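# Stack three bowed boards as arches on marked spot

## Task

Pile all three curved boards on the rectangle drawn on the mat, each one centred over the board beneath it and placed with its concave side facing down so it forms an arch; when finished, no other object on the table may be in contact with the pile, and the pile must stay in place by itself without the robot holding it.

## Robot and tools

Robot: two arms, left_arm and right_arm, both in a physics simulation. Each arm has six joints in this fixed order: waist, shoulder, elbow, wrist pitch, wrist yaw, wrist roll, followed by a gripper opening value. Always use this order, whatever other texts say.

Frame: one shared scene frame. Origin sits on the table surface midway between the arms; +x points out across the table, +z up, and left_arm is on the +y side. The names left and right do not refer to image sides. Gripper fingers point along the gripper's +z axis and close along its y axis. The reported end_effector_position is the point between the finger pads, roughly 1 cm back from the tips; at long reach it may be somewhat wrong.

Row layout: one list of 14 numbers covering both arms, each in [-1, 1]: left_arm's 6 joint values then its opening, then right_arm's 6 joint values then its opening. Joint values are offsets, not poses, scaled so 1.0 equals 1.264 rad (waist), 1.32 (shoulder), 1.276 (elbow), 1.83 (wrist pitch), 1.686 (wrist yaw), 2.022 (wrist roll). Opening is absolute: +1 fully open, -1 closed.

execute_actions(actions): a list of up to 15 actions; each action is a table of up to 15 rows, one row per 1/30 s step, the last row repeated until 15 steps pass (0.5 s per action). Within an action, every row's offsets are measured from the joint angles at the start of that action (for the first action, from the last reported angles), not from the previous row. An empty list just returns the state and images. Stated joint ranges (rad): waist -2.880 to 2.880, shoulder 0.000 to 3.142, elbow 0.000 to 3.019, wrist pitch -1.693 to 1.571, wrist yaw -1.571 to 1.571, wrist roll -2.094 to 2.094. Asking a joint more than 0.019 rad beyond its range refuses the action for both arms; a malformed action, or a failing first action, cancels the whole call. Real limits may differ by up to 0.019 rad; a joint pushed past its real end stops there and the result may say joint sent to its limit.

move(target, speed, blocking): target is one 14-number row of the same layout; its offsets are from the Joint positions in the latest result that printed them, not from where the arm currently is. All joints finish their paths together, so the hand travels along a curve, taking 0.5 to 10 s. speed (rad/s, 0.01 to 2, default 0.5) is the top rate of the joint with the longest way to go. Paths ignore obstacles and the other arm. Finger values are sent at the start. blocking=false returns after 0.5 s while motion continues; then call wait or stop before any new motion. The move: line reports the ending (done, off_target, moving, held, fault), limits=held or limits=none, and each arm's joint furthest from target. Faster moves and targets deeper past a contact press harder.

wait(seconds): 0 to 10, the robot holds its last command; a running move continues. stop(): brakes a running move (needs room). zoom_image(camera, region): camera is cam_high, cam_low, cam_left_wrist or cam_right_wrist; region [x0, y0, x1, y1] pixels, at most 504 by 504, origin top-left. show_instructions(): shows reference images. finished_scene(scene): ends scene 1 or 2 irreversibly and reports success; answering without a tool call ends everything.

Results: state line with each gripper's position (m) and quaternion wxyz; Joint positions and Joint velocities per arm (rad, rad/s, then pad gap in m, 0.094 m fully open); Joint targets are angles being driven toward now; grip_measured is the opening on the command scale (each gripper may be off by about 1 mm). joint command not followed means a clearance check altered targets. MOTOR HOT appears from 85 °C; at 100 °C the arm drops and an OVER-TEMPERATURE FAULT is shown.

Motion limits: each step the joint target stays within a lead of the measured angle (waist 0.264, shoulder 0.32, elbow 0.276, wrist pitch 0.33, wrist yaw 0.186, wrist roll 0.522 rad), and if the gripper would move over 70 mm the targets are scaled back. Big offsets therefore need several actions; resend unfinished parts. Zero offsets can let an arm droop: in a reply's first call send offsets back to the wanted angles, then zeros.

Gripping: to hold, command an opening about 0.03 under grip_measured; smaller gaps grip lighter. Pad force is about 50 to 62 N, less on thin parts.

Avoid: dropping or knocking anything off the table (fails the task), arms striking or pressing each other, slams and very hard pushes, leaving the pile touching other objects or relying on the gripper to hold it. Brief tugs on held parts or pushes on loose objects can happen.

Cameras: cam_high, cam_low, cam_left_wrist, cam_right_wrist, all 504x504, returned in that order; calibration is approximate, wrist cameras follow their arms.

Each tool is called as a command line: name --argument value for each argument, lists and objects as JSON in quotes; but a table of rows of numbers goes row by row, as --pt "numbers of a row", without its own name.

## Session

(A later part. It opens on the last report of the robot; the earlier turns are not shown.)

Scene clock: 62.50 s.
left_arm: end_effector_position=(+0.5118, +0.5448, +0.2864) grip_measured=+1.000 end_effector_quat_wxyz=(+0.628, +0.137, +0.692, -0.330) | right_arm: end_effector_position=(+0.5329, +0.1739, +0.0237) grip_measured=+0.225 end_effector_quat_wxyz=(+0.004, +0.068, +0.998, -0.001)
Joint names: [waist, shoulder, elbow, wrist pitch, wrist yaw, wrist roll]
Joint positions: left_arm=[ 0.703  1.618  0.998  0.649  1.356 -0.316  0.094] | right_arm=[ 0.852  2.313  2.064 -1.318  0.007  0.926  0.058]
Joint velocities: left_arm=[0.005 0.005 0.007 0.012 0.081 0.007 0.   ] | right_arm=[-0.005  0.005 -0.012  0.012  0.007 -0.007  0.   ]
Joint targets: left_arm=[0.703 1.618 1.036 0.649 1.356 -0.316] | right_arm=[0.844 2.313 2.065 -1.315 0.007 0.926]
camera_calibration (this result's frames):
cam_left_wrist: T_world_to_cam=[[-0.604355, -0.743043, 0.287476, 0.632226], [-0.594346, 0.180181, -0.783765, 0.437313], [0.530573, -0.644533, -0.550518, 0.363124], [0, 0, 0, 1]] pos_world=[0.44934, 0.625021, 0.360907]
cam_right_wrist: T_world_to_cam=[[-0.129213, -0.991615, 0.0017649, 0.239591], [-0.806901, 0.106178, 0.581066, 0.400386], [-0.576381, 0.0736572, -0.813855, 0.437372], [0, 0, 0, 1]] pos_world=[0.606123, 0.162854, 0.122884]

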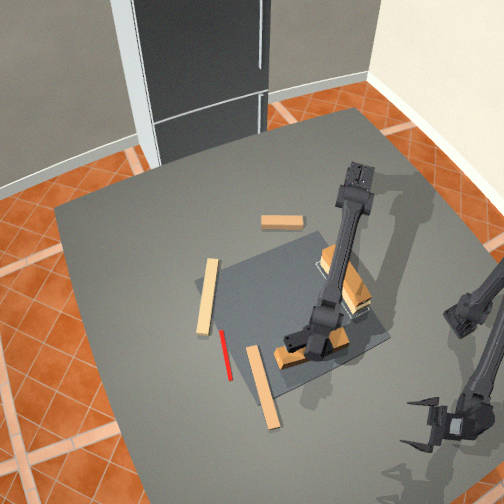

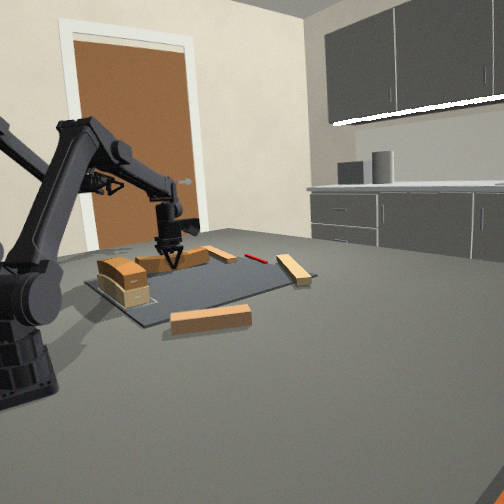

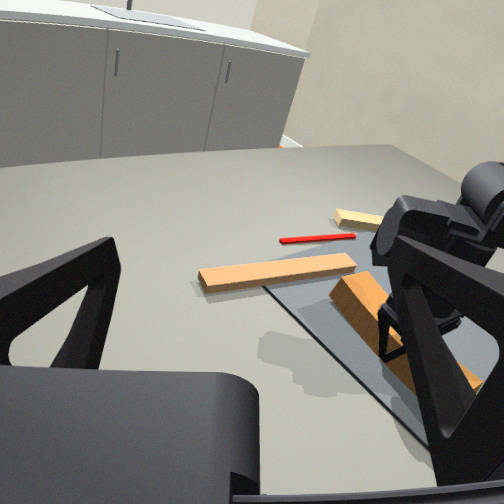

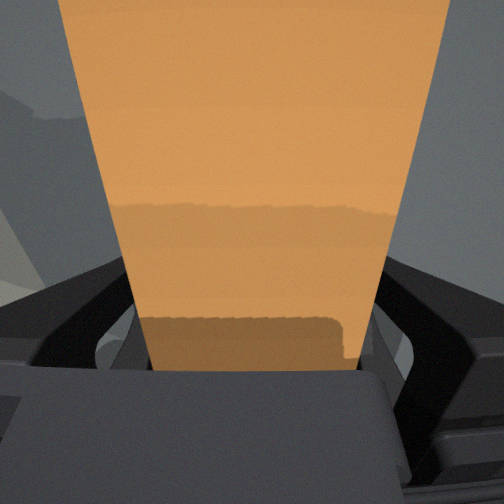

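move --target '[0,0,0.03,0,0,0,1, 0,-0.235,0.03,-0.15,0,0,0.165]' --speed 0.45

Scene clock: 64.50 s.
left_arm: end_effector_position=(+0.5118, +0.5448, +0.2864) grip_measured=+1.000 end_effector_quat_wxyz=(+0.628, +0.137, +0.692, -0.330) | right_arm: end_effector_position=(+0.4915, +0.1321, +0.1901) grip_measured=+0.225 end_effector_quat_wxyz=(+0.002, +0.068, +0.998, -0.004)
Joint names: [waist, shoulder, elbow, wrist pitch, wrist yaw, wrist roll]
Joint positions: left_arm=[ 0.703  1.618  0.998  0.649  1.356 -0.316  0.094] | right_arm=[ 0.852  2.057  2.064 -1.581  0.007  0.926  0.058]
Joint velocities: left_arm=[-0.005 -0.005  0.002 -0.012 -0.022 -0.007  0.   ] | right_arm=[ 0.005 -0.005  0.002  0.002  0.022  0.037  0.   ]
Joint targets: left_arm=[0.703 1.618 1.036 0.649 1.356 -0.316] | right_arm=[0.852 2.003 2.102 -1.593 0.007 0.926]
move: off_target (left_arm, right_arm); limits=none; left_arm: farthest joint: the elbow, 0.039 radians from its target (0.039 radians at the start); right_arm: farthest joint: the shoulder, 0.054 radians from its target (0.310 radians at the start)
camera_calibration (this result's frames):
cam_left_wrist: T_world_to_cam=[[-0.604355, -0.743043, 0.287476, 0.632226], [-0.594346, 0.180181, -0.783765, 0.437313], [0.530573, -0.644533, -0.550518, 0.363124], [0, 0, 0, 1]] pos_world=[0.44934, 0.625021, 0.360907]
cam_right_wrist: T_world_to_cam=[[-0.129189, -0.991591, 0.00752975, 0.191341], [-0.803927, 0.109179, 0.58462, 0.272131], [-0.580526, 0.0694733, -0.811272, 0.554126], [0, 0, 0, 1]] pos_world=[0.565177, 0.121524, 0.289013]

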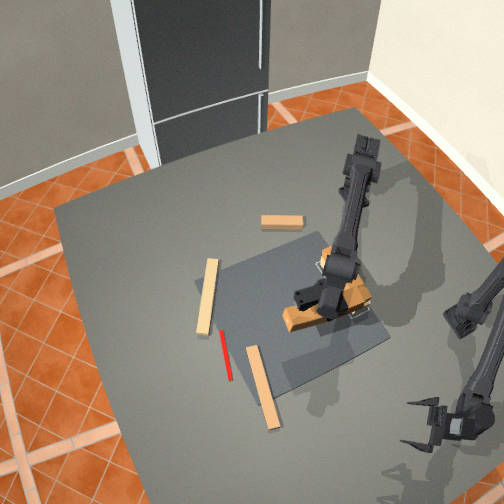

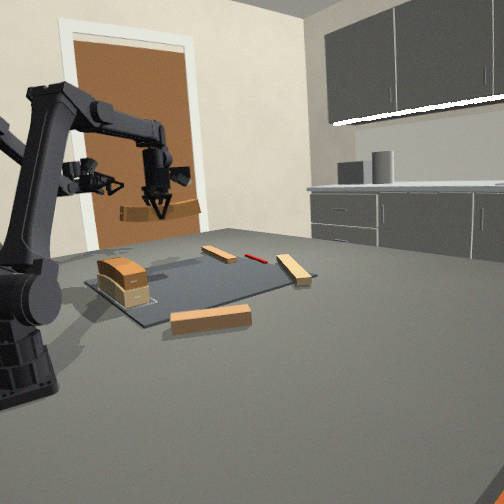

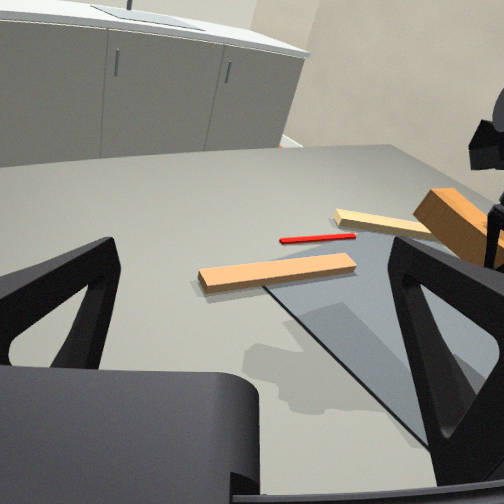

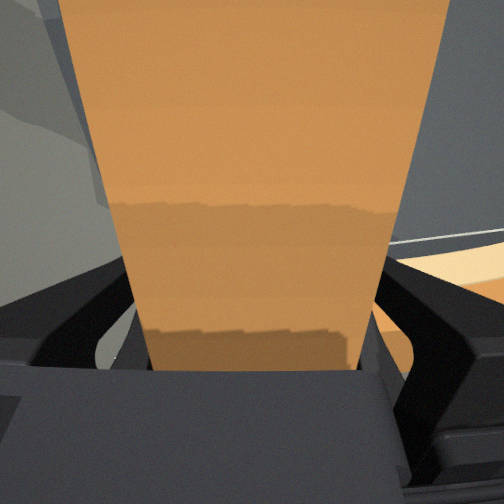

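move --target '[-0.707,-0.02,-0.005,-0.012,0,-0.623,1, -0.277,-0.395,-0.35,-0.024,-0.008,0.546,0.165]' --speed 0.9

Scene clock: 67.03 s.
left_arm: end_effector_position=(+0.4722, +0.0641, +0.2890) grip_measured=+1.000 end_effector_quat_wxyz=(+0.009, +0.013, +0.705, -0.709) | right_arm: end_effector_position=(+0.4660, -0.1205, +0.2750) grip_measured=+0.226 end_effector_quat_wxyz=(-0.004, +0.710, +0.704, -0.005)
Joint names: [waist, shoulder, elbow, wrist pitch, wrist yaw, wrist roll]
Joint positions: left_arm=[-0.195  1.611  0.998  0.639  1.356 -1.565  0.094] | right_arm=[ 0.502  1.578  1.609 -1.615 -0.004  2.02   0.058]
Joint velocities: left_arm=[-0.005 -0.005  0.007  0.002  0.007 -0.051  0.   ] | right_arm=[-0.005 -0.005 -0.002 -0.022 -0.007 -0.051 -0.   ]
Joint targets: left_arm=[-0.190 1.592 0.991 0.627 1.356 -1.575] | right_arm=[0.502 1.536 1.617 -1.625 -0.006 2.030]
move: off_target (right_arm); limits=none; left_arm: farthest joint: the shoulder, 0.019 radians from its target (0.027 radians at the start); right_arm: farthest joint: the shoulder, 0.042 radians from its target (0.522 radians at the start)
camera_calibration (this result's frames):
cam_left_wrist: T_world_to_cam=[[-0.0283223, 0.00818927, 0.999565, -0.275609], [-0.810168, 0.585541, -0.0277531, 0.359831], [-0.585513, -0.810602, -0.0099492, 0.457161], [0, 0, 0, 1]] pos_world=[0.551391, 0.162137, 0.290024]
cam_right_wrist: T_world_to_cam=[[-0.999907, 0.00267868, 0.0133771, 0.460905], [0.0100136, 0.810041, 0.586288, -0.065676], [-0.00926554, 0.586367, -0.809992, 0.421476], [0, 0, 0, 1]] pos_world=[0.465425, -0.195174, 0.373732]

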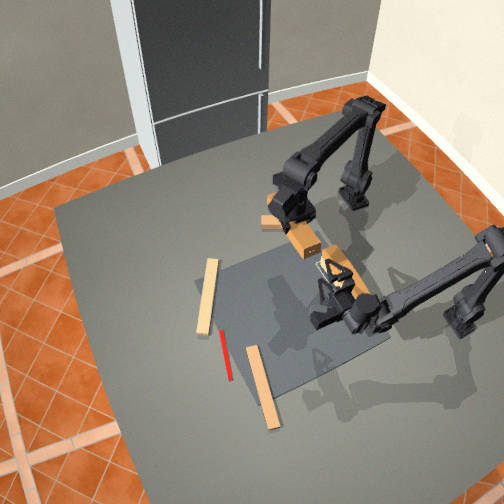

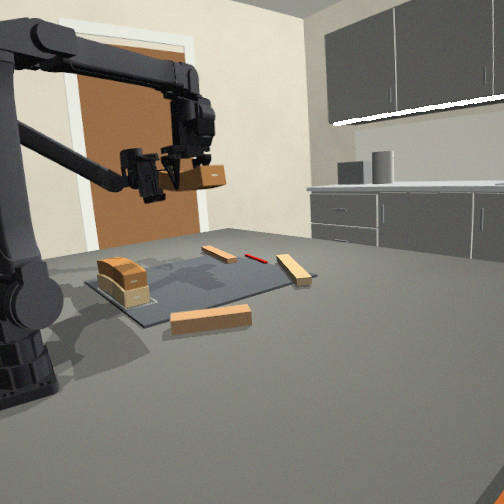

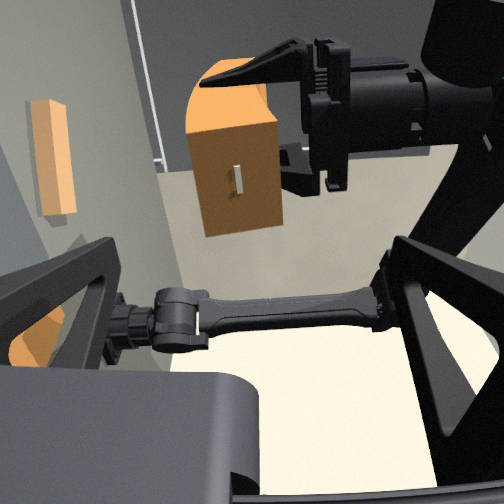

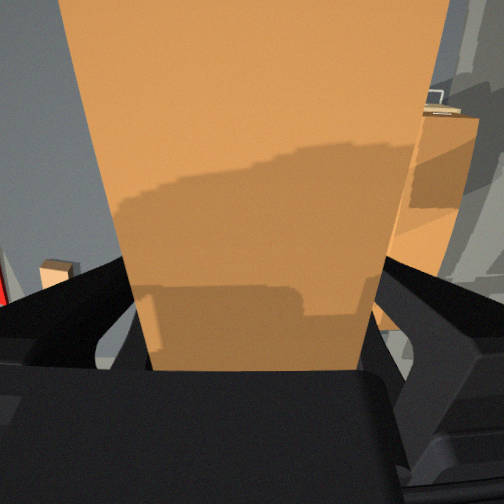

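move --target '[-0.146,0.052,0.128,-0.191,-0.12,0.119,1, 0,-0.025,0.02,0,0,0,0.165]' --speed 0.35

Scene clock: 68.93 s.
left_arm: end_effector_position=(+0.4695, -0.0323, +0.2715) grip_measured=+1.000 end_effector_quat_wxyz=(+0.005, +0.007, +0.740, -0.672) | right_arm: end_effector_position=(+0.4653, -0.1208, +0.2719) grip_measured=+0.226 end_effector_quat_wxyz=(-0.005, +0.710, +0.704, -0.009)
Joint names: [waist, shoulder, elbow, wrist pitch, wrist yaw, wrist roll]
Joint positions: left_arm=[-0.381  1.649  1.107  0.302  1.155 -1.334  0.094] | right_arm=[ 0.502  1.58   1.604 -1.615 -0.004  2.02   0.058]
Joint velocities: left_arm=[-0.005 -0.015 -0.002 -0.022  0.022 -0.007  0.   ] | right_arm=[-0.005 -0.015 -0.002 -0.017 -0.037 -0.007  0.001]
Joint targets: left_arm=[-0.380 1.680 1.161 0.290 1.153 -1.324] | right_arm=[0.502 1.545 1.635 -1.615 -0.004 2.020]
move: off_target (left_arm, right_arm); limits=none; left_arm: farthest joint: the elbow, 0.054 radians from its target (0.164 radians at the start); right_arm: farthest joint: the shoulder, 0.035 radians from its target (0.033 radians at the start)
camera_calibration (this result's frames):
cam_left_wrist: T_world_to_cam=[[-0.0133759, -0.0932474, 0.995553, -0.266605], [-0.812989, 0.580655, 0.0434634, 0.395484], [-0.582126, -0.808792, -0.0835759, 0.39576], [0, 0, 0, 1]] pos_world=[0.548341, 0.0655877, 0.281307]
cam_right_wrist: T_world_to_cam=[[-0.99979, 0.0031148, 0.0202688, 0.458361], [0.0143602, 0.81194, 0.583564, -0.0646496], [-0.0146393, 0.583732, -0.811814, 0.421855], [0, 0, 0, 1]] pos_world=[0.465368, -0.195187, 0.370905]

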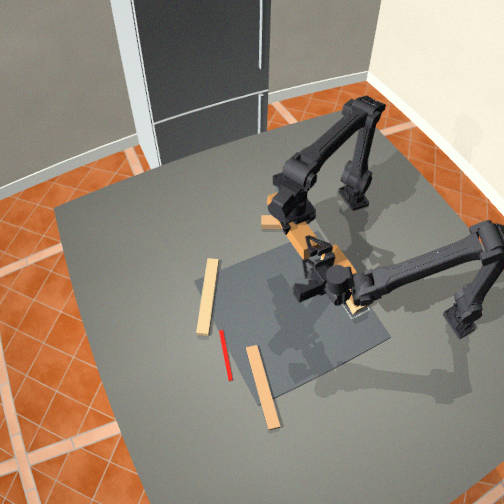

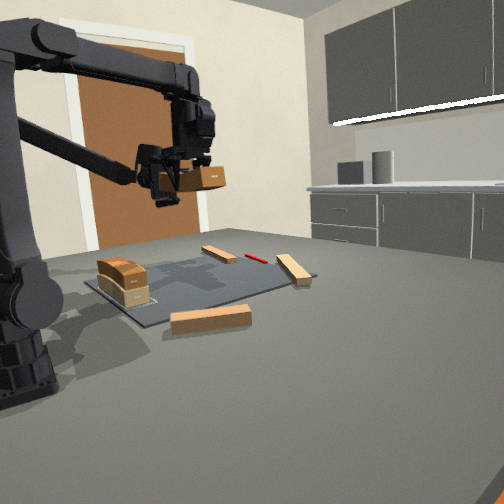

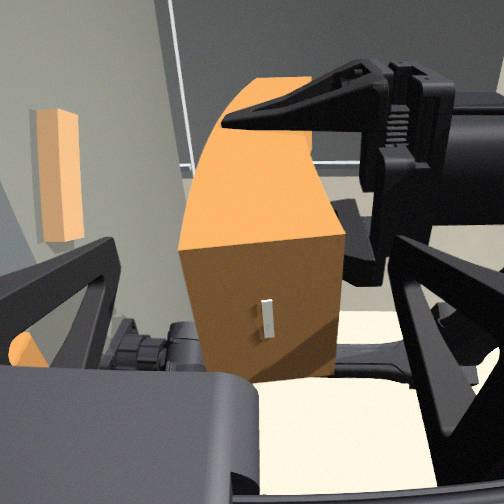

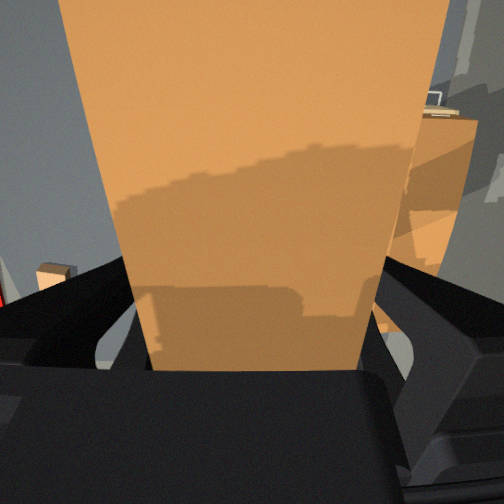

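execute_actions --actions '[[[0,0,0.047,0,0,0,0.9,0,-0.025,0.03,0,0,0,0.165],[0,0,0.047,0,0,0,0.75,0,-0.025,0.03,0,0,0,0.165],[0,0,0.047,0,0,0,0.6,0,-0.025,0.03,0,0,0,0.165],[0,0,0.047,0,0,0,0.45,0,-0.025,0.03,0,0,0,0.165],[0,0,0.047,0,0,0,0.3,0,-0.025,0.03,0,0,0,0.165],[0,0,0.047,0,0,0,0.18,0,-0.025,0.03,0,0,0,0.165],[0,0,0.047,0,0,0,0.08,0,-0.025,0.03,0,0,0,0.165],[0,0,0.047,0,0,0,0.0,0,-0.025,0.03,0,0,0,0.165],[0,0,0.047,0,0,0,-0.05,0,-0.025,0.03,0,0,0,0.165],[0,0,0.047,0,0,0,-0.09,0,-0.025,0.03,0,0,0,0.165],[0,0,0.047,0,0,0,-0.13,0,-0.025,0.03,0,0,0,0.165],[0,0,0.047,0,0,0,-0.17,0,-0.025,0.03,0,0,0,0.165],[0,0,0.047,0,0,0,-0.21,0,-0.025,0.03,0,0,0,0.165],[0,0,0.047,0,0,0,-0.25,0,-0.025,0.03,0,0,0,0.165],[0,0,0.047,0,0,0,-0.28,0,-0.025,0.03,0,0,0,0.165]]]'

Scene clock: 69.80 s.
left_arm: end_effector_position=(+0.4712, -0.0329, +0.2747) grip_measured=-0.074 end_effector_quat_wxyz=(+0.005, +0.006, +0.739, -0.673) | right_arm: end_effector_position=(+0.4654, -0.1210, +0.2719) grip_measured=+0.226 end_effector_quat_wxyz=(-0.005, +0.710, +0.704, -0.009)
Joint names: [waist, shoulder, elbow, wrist pitch, wrist yaw, wrist roll]
Joint positions: left_arm=[-0.381  1.649  1.114  0.302  1.154 -1.342  0.044] | right_arm=[ 0.502  1.58   1.604 -1.615 -0.003  2.02   0.058]
Joint velocities: left_arm=[ 0.005 -0.024 -0.007  0.012 -0.007 -0.007  0.   ] | right_arm=[-0.015  0.005  0.012 -0.012  0.007  0.007 -0.   ]
Joint targets: left_arm=[-0.381 1.649 1.167 0.302 1.156 -1.334] | right_arm=[0.502 1.547 1.643 -1.615 -0.004 2.020]
camera_calibration (this result's frames):
cam_left_wrist: T_world_to_cam=[[-0.0124107, -0.0908191, 0.99579, -0.270234], [-0.813997, 0.579299, 0.0426888, 0.397683], [-0.580737, -0.81004, -0.081116, 0.395107], [0, 0, 0, 1]] pos_world=[0.549813, 0.0651328, 0.284169]
cam_right_wrist: T_world_to_cam=[[-0.9998, 0.00311266, 0.0197784, 0.458583], [0.0140575, 0.812544, 0.58273, -0.0640651], [-0.014257, 0.582891, -0.812425, 0.421846], [0, 0, 0, 1]] pos_world=[0.465406, -0.195262, 0.370981]

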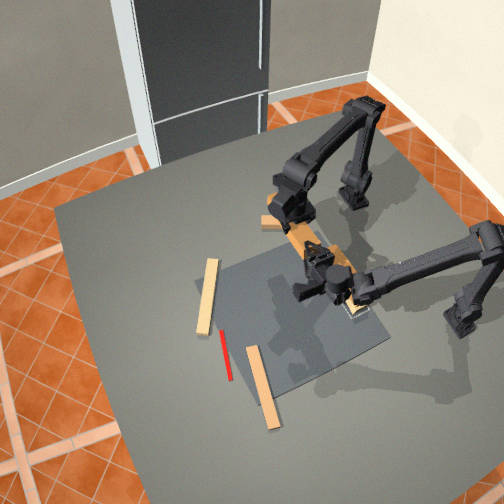

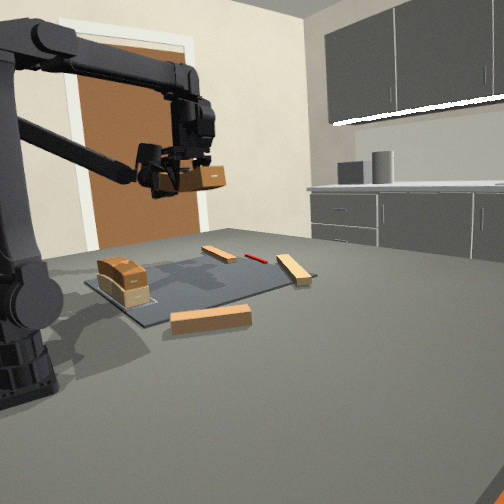

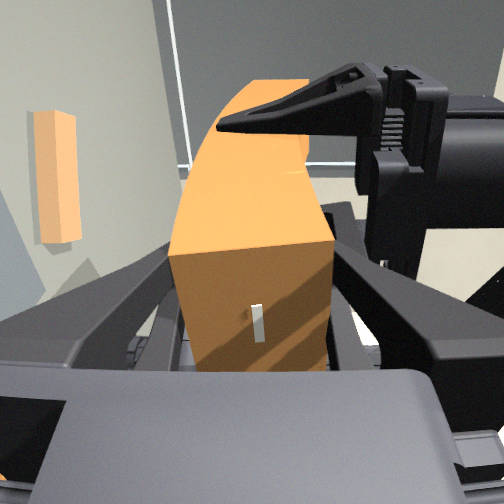

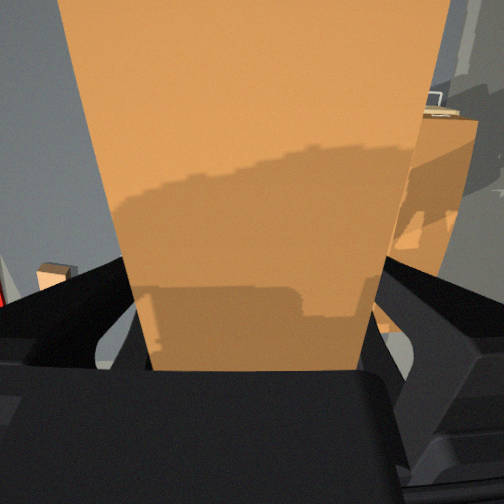

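execute_actions --actions '[[[0,0,0.042,0,0,0,-0.16,0,-0.015,0.02,0,0,0,0.19],[0,0,0.042,0,0,0,-0.16,0,-0.015,0.02,0,0,0,0.21],[0,0,0.042,0,0,0,-0.16,0,-0.015,0.02,0,0,0,0.23],[0,0,0.042,0,0,0,-0.16,0,-0.015,0.02,0,0,0,0.26],[0,0,0.042,0,0,0,-0.16,0,-0.015,0.02,0,0,0,0.35],[0,0,0.042,0,0,0,-0.16,0,-0.015,0.02,0,0,0,0.5],[0,0,0.042,0,0,0,-0.16,0,-0.015,0.02,0,0,0,0.7],[0,0,0.042,0,0,0,-0.16,0,-0.015,0.02,0,0,0,1],[0,0,0.042,0,0,0,-0.16,0,-0.015,0.02,0,0,0,1],[0,0,0.042,0,0,0,-0.16,0,-0.03,0.03,-0.005,0,0,1],[0,0,0.042,0,0,0,-0.16,0,-0.045,0.04,-0.01,0,0,1],[0,0,0.042,0,0,0,-0.16,0,-0.06,0.045,-0.015,0,0,1],[0,0,0.042,0,0,0,-0.16,0,-0.075,0.05,-0.02,0,0,1],[0,0,0.042,0,0,0,-0.16,0,-0.09,0.05,-0.02,0,0,1],[0,0,0.042,0,0,0,-0.16,0,-0.10,0.05,-0.02,0,0,1]]]'

Scene clock: 70.80 s.
left_arm: end_effector_position=(+0.4719, -0.0329, +0.2744) grip_measured=-0.074 end_effector_quat_wxyz=(+0.006, +0.004, +0.740, -0.673) | right_arm: end_effector_position=(+0.4567, -0.1251, +0.2879) grip_measured=+1.000 end_effector_quat_wxyz=(-0.002, +0.710, +0.704, -0.000)
Joint names: [waist, shoulder, elbow, wrist pitch, wrist yaw, wrist roll]
Joint positions: left_arm=[-0.381  1.649  1.114  0.301  1.15  -1.343  0.044] | right_arm=[ 0.502  1.545  1.604 -1.632 -0.003  2.02   0.094]
Joint velocities: left_arm=[-0.005 -0.005 -0.002 -0.017  0.037  0.051  0.   ] | right_arm=[-0.015 -0.415 -0.002 -0.076 -0.037 -0.022  0.   ]
Joint targets: left_arm=[-0.381 1.649 1.168 0.302 1.154 -1.342] | right_arm=[0.502 1.457 1.663 -1.650 -0.003 2.020]
camera_calibration (this result's frames):
cam_left_wrist: T_world_to_cam=[[-0.010229, -0.0922874, 0.99568, -0.270944], [-0.816553, 0.575518, 0.0449547, 0.398736], [-0.57718, -0.812565, -0.0812445, 0.393807], [0, 0, 0, 1]] pos_world=[0.550115, 0.0655094, 0.283843]
cam_right_wrist: T_world_to_cam=[[-0.999991, 0.00302244, 0.00289119, 0.454553], [0.00414567, 0.80788, 0.589333, -0.0678859], [-0.000554506, 0.58934, -0.807885, 0.430306], [0, 0, 0, 1]] pos_world=[0.455069, -0.200127, 0.386331]

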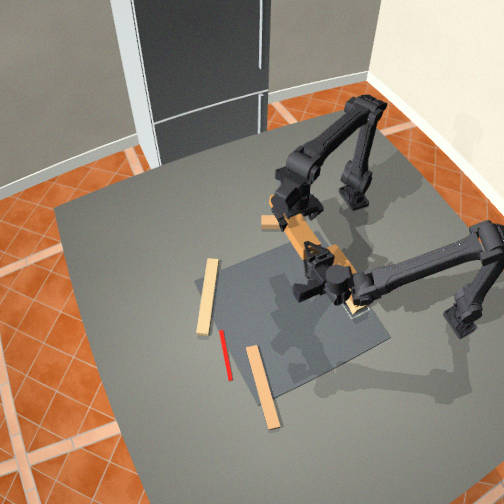

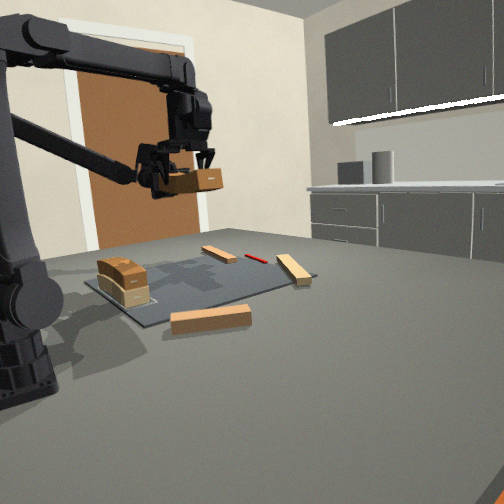

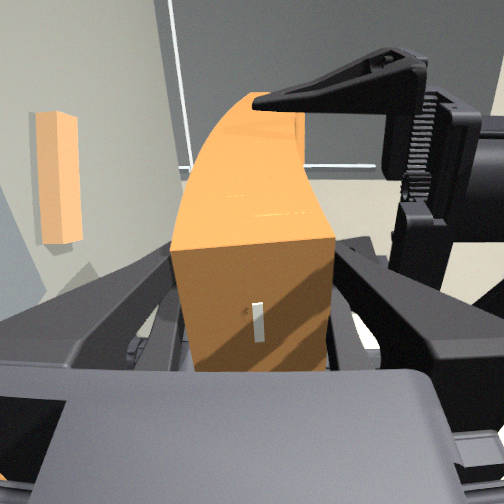

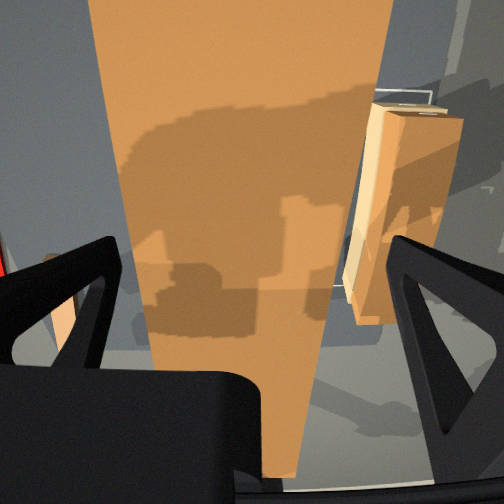

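move --target '[0,0,0.042,0,0,0,-0.16, -0.268,-0.098,0.052,-0.008,-0.353,-0.155,1]' --speed 0.9

move --target '[0,0.09,0.035,0.24,0.012,0.645,-0.16, 0,-0.01,0.03,0,0,-0.78,1]' --speed 1.0

move --target '[0,0.095,0.02,0.26,0.015,0.653,-0.16, 0,-0.01,0.03,0,0,-0.79,1]' --speed 1.0

Scene clock: 72.50 s.
left_arm: end_effector_position=(+0.4713, -0.0324, +0.2717) grip_measured=-0.074 end_effector_quat_wxyz=(+0.005, +0.001, +0.741, -0.672) | right_arm: end_effector_position=(+0.4666, -0.1828, +0.3643) grip_measured=+1.000 end_effector_quat_wxyz=(-0.201, +0.681, +0.670, +0.219)
Joint names: [waist, shoulder, elbow, wrist pitch, wrist yaw, wrist roll]
Joint positions: left_arm=[-0.381  1.649  1.109  0.301  1.147 -1.343  0.044] | right_arm=[ 0.161  1.44   1.611 -1.639 -0.595  1.717  0.094]
Joint velocities: left_arm=[-0.005  0.005 -0.022 -0.012 -0.081  0.007 -0.001] | right_arm=[-0.015 -0.005 -0.017  0.022 -0.022 -0.037  0.   ]
Joint targets: left_arm=[-0.381 1.649 1.168 0.301 1.150 -1.343] | right_arm=[0.163 1.415 1.671 -1.647 -0.598 1.707]
move: off_target (left_arm, right_arm); limits=none; left_arm: farthest joint: the elbow, 0.059 radians from its target (0.054 radians at the start); right_arm: farthest joint: the elbow, 0.060 radians from its target (0.060 radians at the start)
camera_calibration (this result's frames):
cam_left_wrist: T_world_to_cam=[[-0.00534954, -0.095068, 0.995456, -0.270631], [-0.818036, 0.572961, 0.0503228, 0.397222], [-0.575142, -0.81405, -0.0808341, 0.392525], [0, 0, 0, 1]] pos_world=[0.549252, 0.0662138, 0.281141]
cam_right_wrist: T_world_to_cam=[[-0.999601, 0.0171791, -0.0223996, 0.47607], [-0.0153734, 0.334214, 0.942372, -0.272454], [0.0236753, 0.942341, -0.333816, 0.4066], [0, 0, 0, 1]] pos_world=[0.462065, -0.300276, 0.403146]

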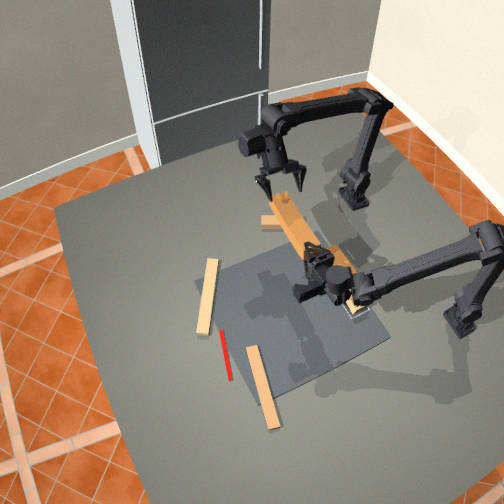

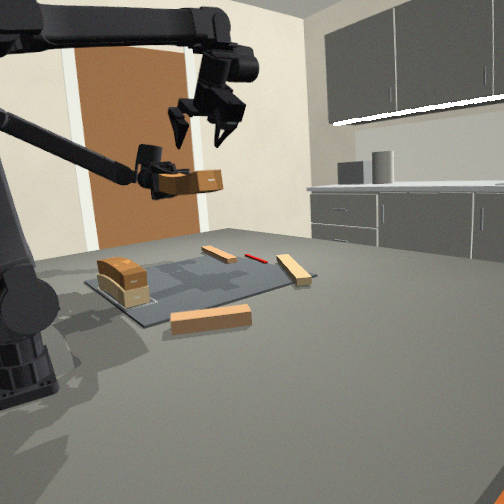

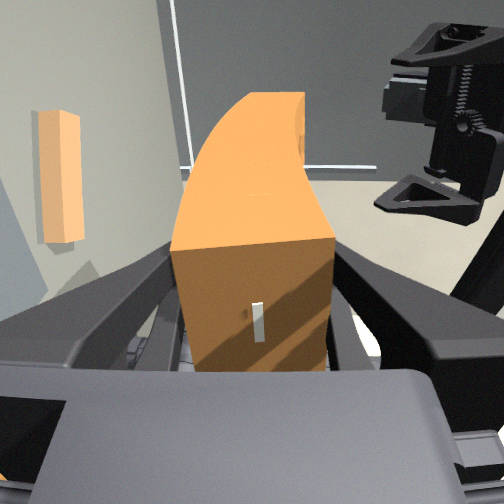

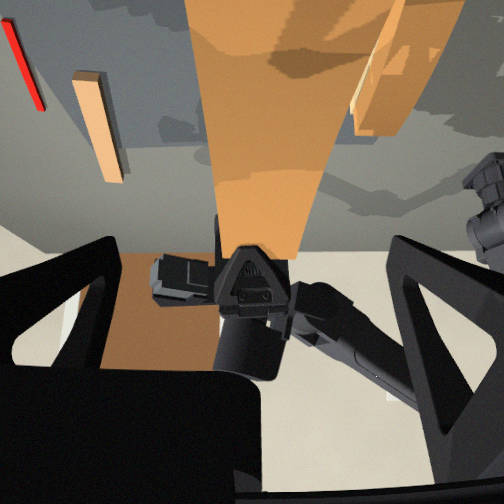

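Scene clock: 75.03 s.
left_arm: end_effector_position=(+0.4853, -0.0399, +0.2628) grip_measured=-0.077 end_effector_quat_wxyz=(+0.503, +0.495, +0.495, -0.506) | right_arm: end_effector_position=(+0.4666, -0.1828, +0.3643) grip_measured=+1.000 end_effector_quat_wxyz=(+0.012, +0.010, +0.955, +0.297)
Joint names: [waist, shoulder, elbow, wrist pitch, wrist yaw, wrist roll]
Joint positions: left_arm=[-0.381  1.759  1.101  0.707  1.167 -0.049  0.043] | right_arm=[ 0.161  1.44   1.611 -1.639 -0.595  0.15   0.094]
Joint velocities: left_arm=[-0.015 -0.015 -0.017  0.007 -0.007  0.037  0.   ] | right_arm=[-0.024 -0.005  0.007 -0.012 -0.051 -0.051  0.   ]
Joint targets: left_arm=[-0.381 1.768 1.153 0.740 1.167 -0.039] | right_arm=[0.161 1.427 1.649 -1.639 -0.595 0.140]
move: off_target (left_arm, right_arm); limits=none; left_arm: farthest joint: the elbow, 0.053 radians from its target (0.045 radians at the start); right_arm: farthest joint: the elbow, 0.039 radians from its target (0.039 radians at the start)
camera_calibration (this result's frames):
cam_left_wrist: T_world_to_cam=[[-0.999961, 0.00554005, 0.00682624, 0.484167], [-0.00250424, 0.564802, -0.825223, 0.247446], [-0.00842725, -0.825208, -0.564766, 0.245433], [0, 0, 0, 1]] pos_world=[0.486837, 0.0600928, 0.339506]
cam_right_wrist: T_world_to_cam=[[-0.00555234, -0.82418, -0.566301, 0.0565507], [-0.825676, -0.315692, 0.467545, 0.159843], [-0.564118, 0.470177, -0.678753, 0.720236], [0, 0, 0, 1]] pos_world=[0.538591, -0.241569, 0.446153]

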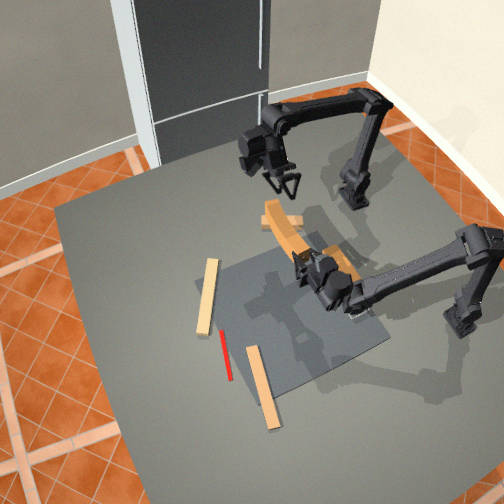

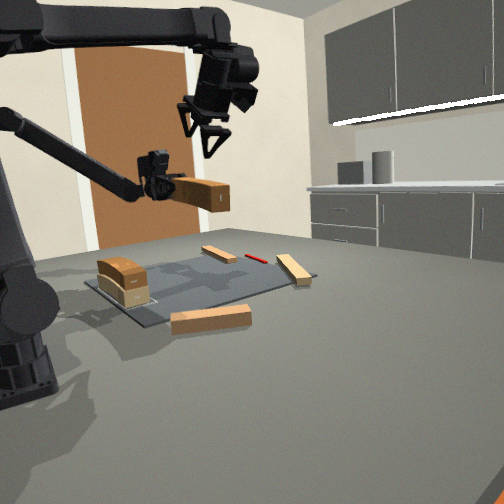

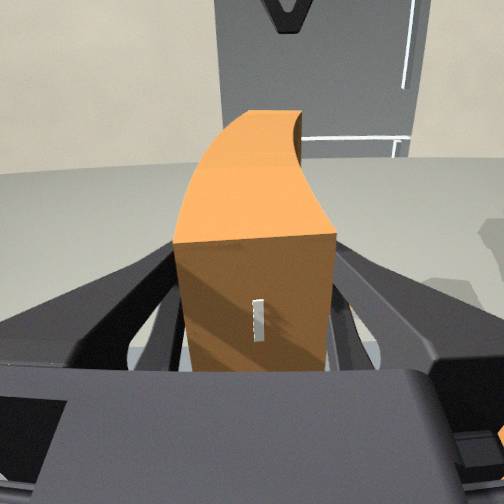

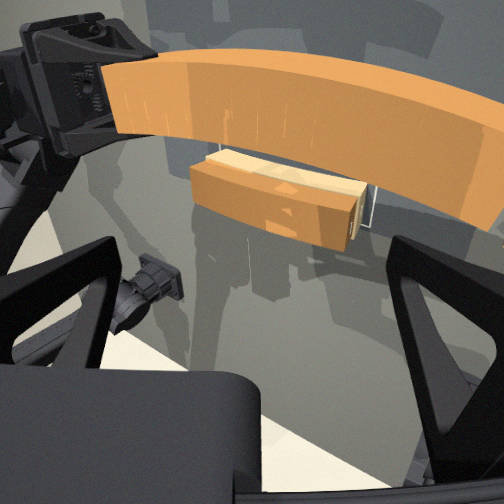

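Scene clock: 77.57 s.
left_arm: end_effector_position=(+0.4804, -0.0400, +0.2508) grip_measured=-0.080 end_effector_quat_wxyz=(+0.752, +0.659, -0.028, -0.010) | right_arm: end_effector_position=(+0.4666, -0.1828, +0.3643) grip_measured=+1.000 end_effector_quat_wxyz=(-0.220, +0.674, -0.677, -0.200)
Joint names: [waist, shoulder, elbow, wrist pitch, wrist yaw, wrist roll]
Joint positions: left_arm=[-0.381  1.876  1.093  1.151  1.197  1.255  0.043] | right_arm=[ 0.161  1.44   1.611 -1.639 -0.595 -1.437  0.094]
Joint velocities: left_arm=[-0.005  0.015  0.007 -0.002  0.022  0.037 -0.001] | right_arm=[-0.015 -0.005  0.012 -0.022 -0.081 -0.007  0.   ]
Joint targets: left_arm=[-0.381 1.885 1.126 1.183 1.192 1.272] | right_arm=[0.161 1.427 1.649 -1.639 -0.595 -1.447]
move: off_target (left_arm, right_arm); limits=none; left_arm: farthest joint: the elbow, 0.034 radians from its target (0.025 radians at the start); right_arm: farthest joint: the elbow, 0.039 radians from its target (0.039 radians at the start)
camera_calibration (this result's frames):
cam_left_wrist: T_world_to_cam=[[0.0184628, -0.129834, -0.991364, 0.235056], [0.845196, 0.531731, -0.0538977, -0.364445], [0.534137, -0.836902, 0.119553, -0.194211], [0, 0, 0, 1]] pos_world=[0.407423, 0.0617695, 0.236602]
cam_right_wrist: T_world_to_cam=[[0.999526, -0.00763959, 0.0298213, -0.480363], [-0.00840797, -0.999634, 0.0257264, -0.185596], [0.0296138, -0.0259649, -0.999224, 0.469231], [0, 0, 0, 1]] pos_world=[0.464679, -0.177014, 0.487967]

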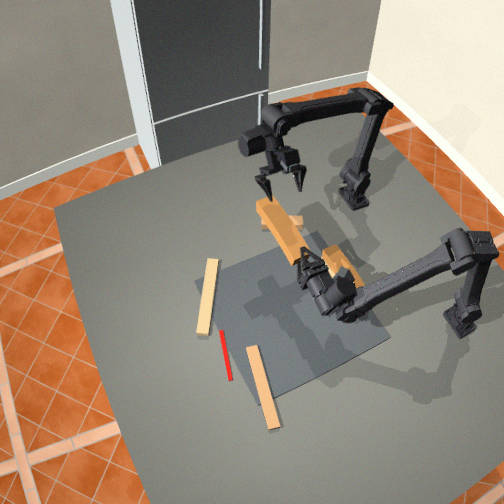

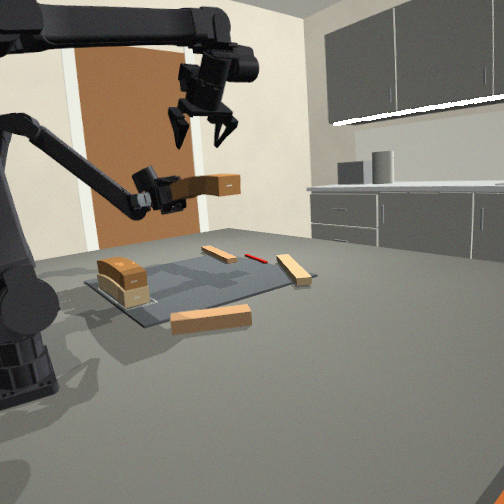

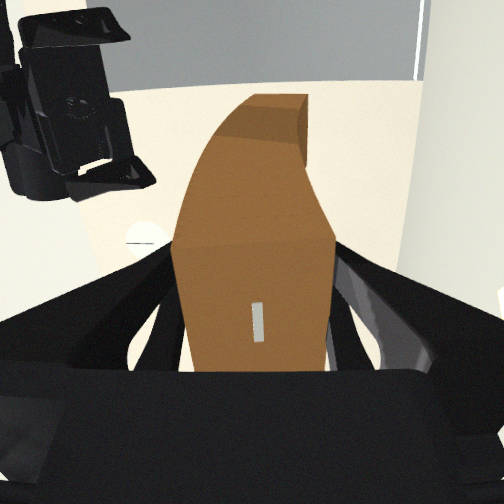

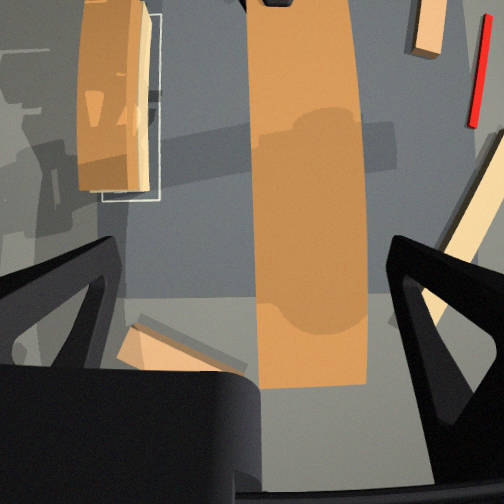

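move --target '[0,0,0.035,0.012,0,0,-0.16, 0.092,0.07,-0.105,0.154,0.012,0.056,1]' --speed 0.4

Scene clock: 79.37 s.
left_arm: end_effector_position=(+0.4786, -0.0397, +0.2491) grip_measured=-0.080 end_effector_quat_wxyz=(+0.751, +0.660, -0.030, -0.013) | right_arm: end_effector_position=(+0.4969, -0.1284, +0.2755) grip_measured=+1.000 end_effector_quat_wxyz=(-0.210, +0.682, -0.671, -0.204)
Joint names: [waist, shoulder, elbow, wrist pitch, wrist yaw, wrist roll]
Joint positions: left_arm=[-0.381  1.876  1.089  1.151  1.204  1.256  0.043] | right_arm=[ 0.273  1.531  1.477 -1.373 -0.577 -1.334  0.094]
Joint velocities: left_arm=[-0.015  0.005 -0.017 -0.012  0.022  0.066 -0.001] | right_arm=[-0.005 -0.015 -0.002  0.002 -0.007 -0.037  0.   ]
Joint targets: left_arm=[-0.381 1.876 1.137 1.173 1.197 1.256] | right_arm=[0.277 1.533 1.477 -1.358 -0.575 -1.324]
move: off_target (left_arm); limits=none; left_arm: farthest joint: the elbow, 0.048 radians from its target (0.045 radians at the start); right_arm: farthest joint: the wrist pitch, 0.016 radians from its target (0.282 radians at the start)
camera_calibration (this result's frames):
cam_left_wrist: T_world_to_cam=[[0.01624, -0.126404, -0.991846, 0.234707], [0.848461, 0.526576, -0.053216, -0.365114], [0.529009, -0.840678, 0.1158, -0.189531], [0, 0, 0, 1]] pos_world=[0.406236, 0.0625937, 0.235311]
cam_right_wrist: T_world_to_cam=[[0.999712, 0.017319, 0.016621, -0.500813], [0.0167273, -0.999244, 0.0351005, -0.143659], [0.0172163, -0.0348124, -0.999246, 0.385996], [0, 0, 0, 1]] pos_world=[0.496426, -0.121439, 0.399071]

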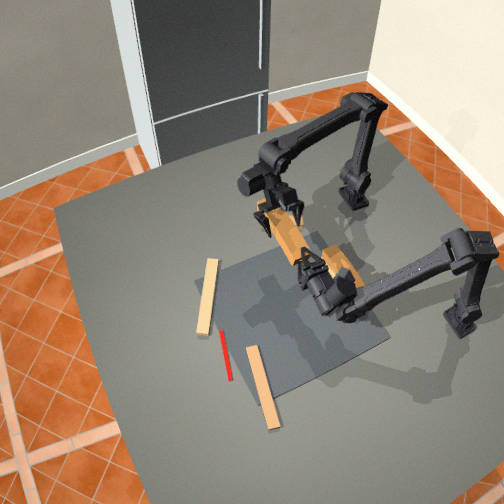

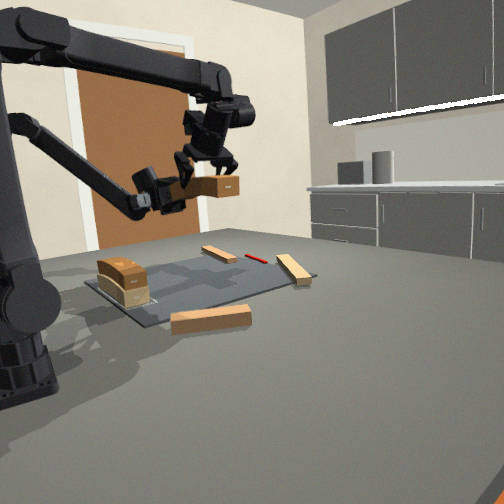

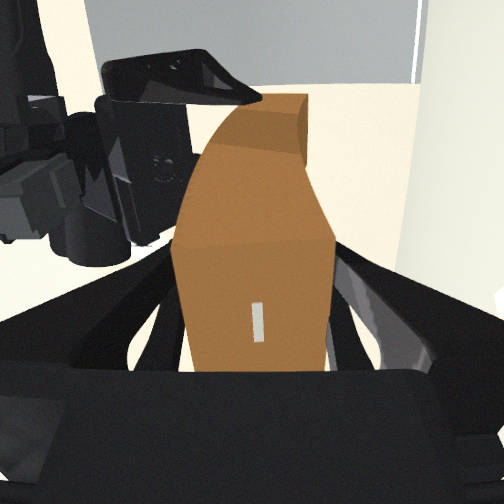

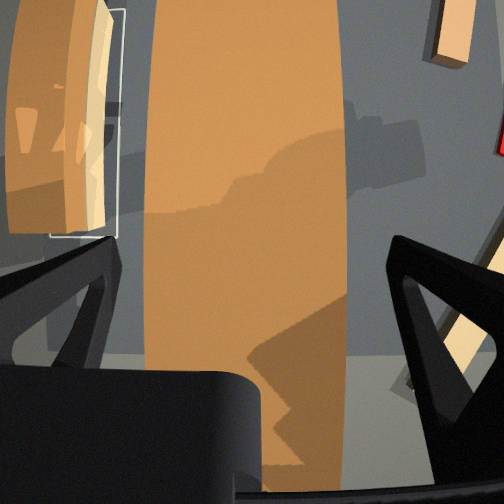

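execute_actions --actions '[[[0,0,0.04,0.012,0,0,-0.16,0,0,-0.005,0,0,0,1],[0,0,0.04,0.012,0,0,-0.16,0,0,-0.0095,0,0,0,1],[0,0,0.04,0.012,0,0,-0.16,0,0,-0.0095,0,0,0,0.9],[0,0,0.04,0.012,0,0,-0.16,0,0,-0.0095,0,0,0,0.8],[0,0,0.04,0.012,0,0,-0.16,0,0,-0.0095,0,0,0,0.7],[0,0,0.04,0.012,0,0,-0.16,0,0,-0.0095,0,0,0,0.6],[0,0,0.04,0.012,0,0,-0.16,0,0,-0.0095,0,0,0,0.5],[0,0,0.04,0.012,0,0,-0.16,0,0,-0.0095,0,0,0,0.45]]]'

Scene clock: 80.30 s.
left_arm: end_effector_position=(+0.4776, -0.0397, +0.2487) grip_measured=-0.080 end_effector_quat_wxyz=(+0.750, +0.660, -0.032, -0.015) | right_arm: end_effector_position=(+0.4949, -0.1288, +0.2719) grip_measured=+0.452 end_effector_quat_wxyz=(-0.206, +0.681, -0.672, -0.206)
Joint names: [waist, shoulder, elbow, wrist pitch, wrist yaw, wrist roll]
Joint positions: left_arm=[-0.381  1.876  1.089  1.151  1.211  1.256  0.043] | right_arm=[ 0.273  1.531  1.469 -1.373 -0.577 -1.333  0.068]
Joint velocities: left_arm=[-0.005  0.015 -0.012  0.007 -0.022 -0.022 -0.001] | right_arm=[-0.005 -0.015 -0.012  0.022 -0.007 -0.037 -0.001]
Joint targets: left_arm=[-0.381 1.876 1.140 1.173 1.204 1.256] | right_arm=[0.273 1.531 1.465 -1.373 -0.577 -1.334]
camera_calibration (this result's frames):
cam_left_wrist: T_world_to_cam=[[0.0163868, -0.124398, -0.992097, 0.234431], [0.851684, 0.521536, -0.0513272, -0.366462], [0.523799, -0.844112, 0.114494, -0.186237], [0, 0, 0, 1]] pos_world=[0.405819, 0.0630808, 0.235092]
cam_right_wrist: T_world_to_cam=[[0.999832, 0.0167082, 0.00758527, -0.496385], [0.0164184, -0.999188, 0.0367806, -0.14423], [0.00819365, -0.0366499, -0.999295, 0.38665], [0, 0, 0, 1]] pos_world=[0.495501, -0.121649, 0.395447]

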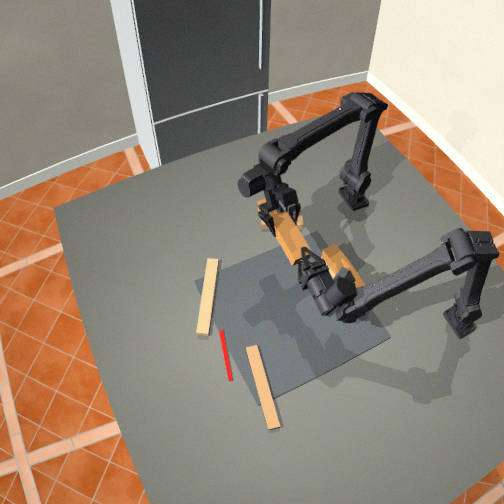

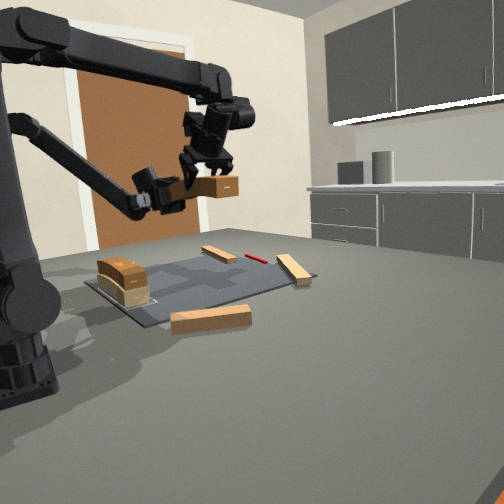

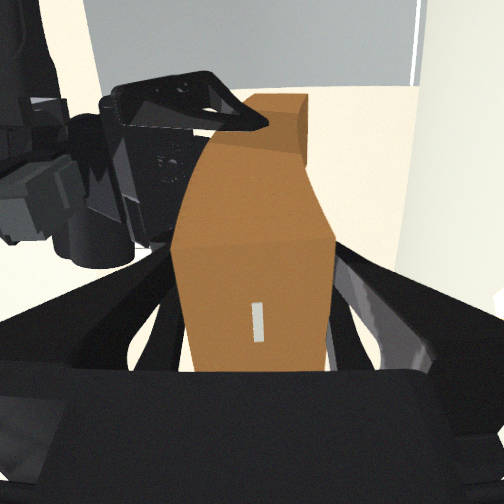

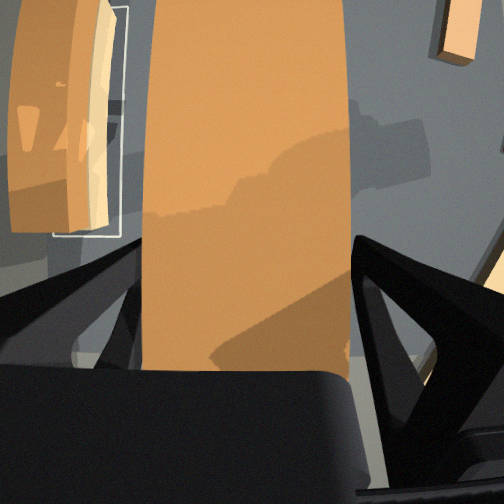

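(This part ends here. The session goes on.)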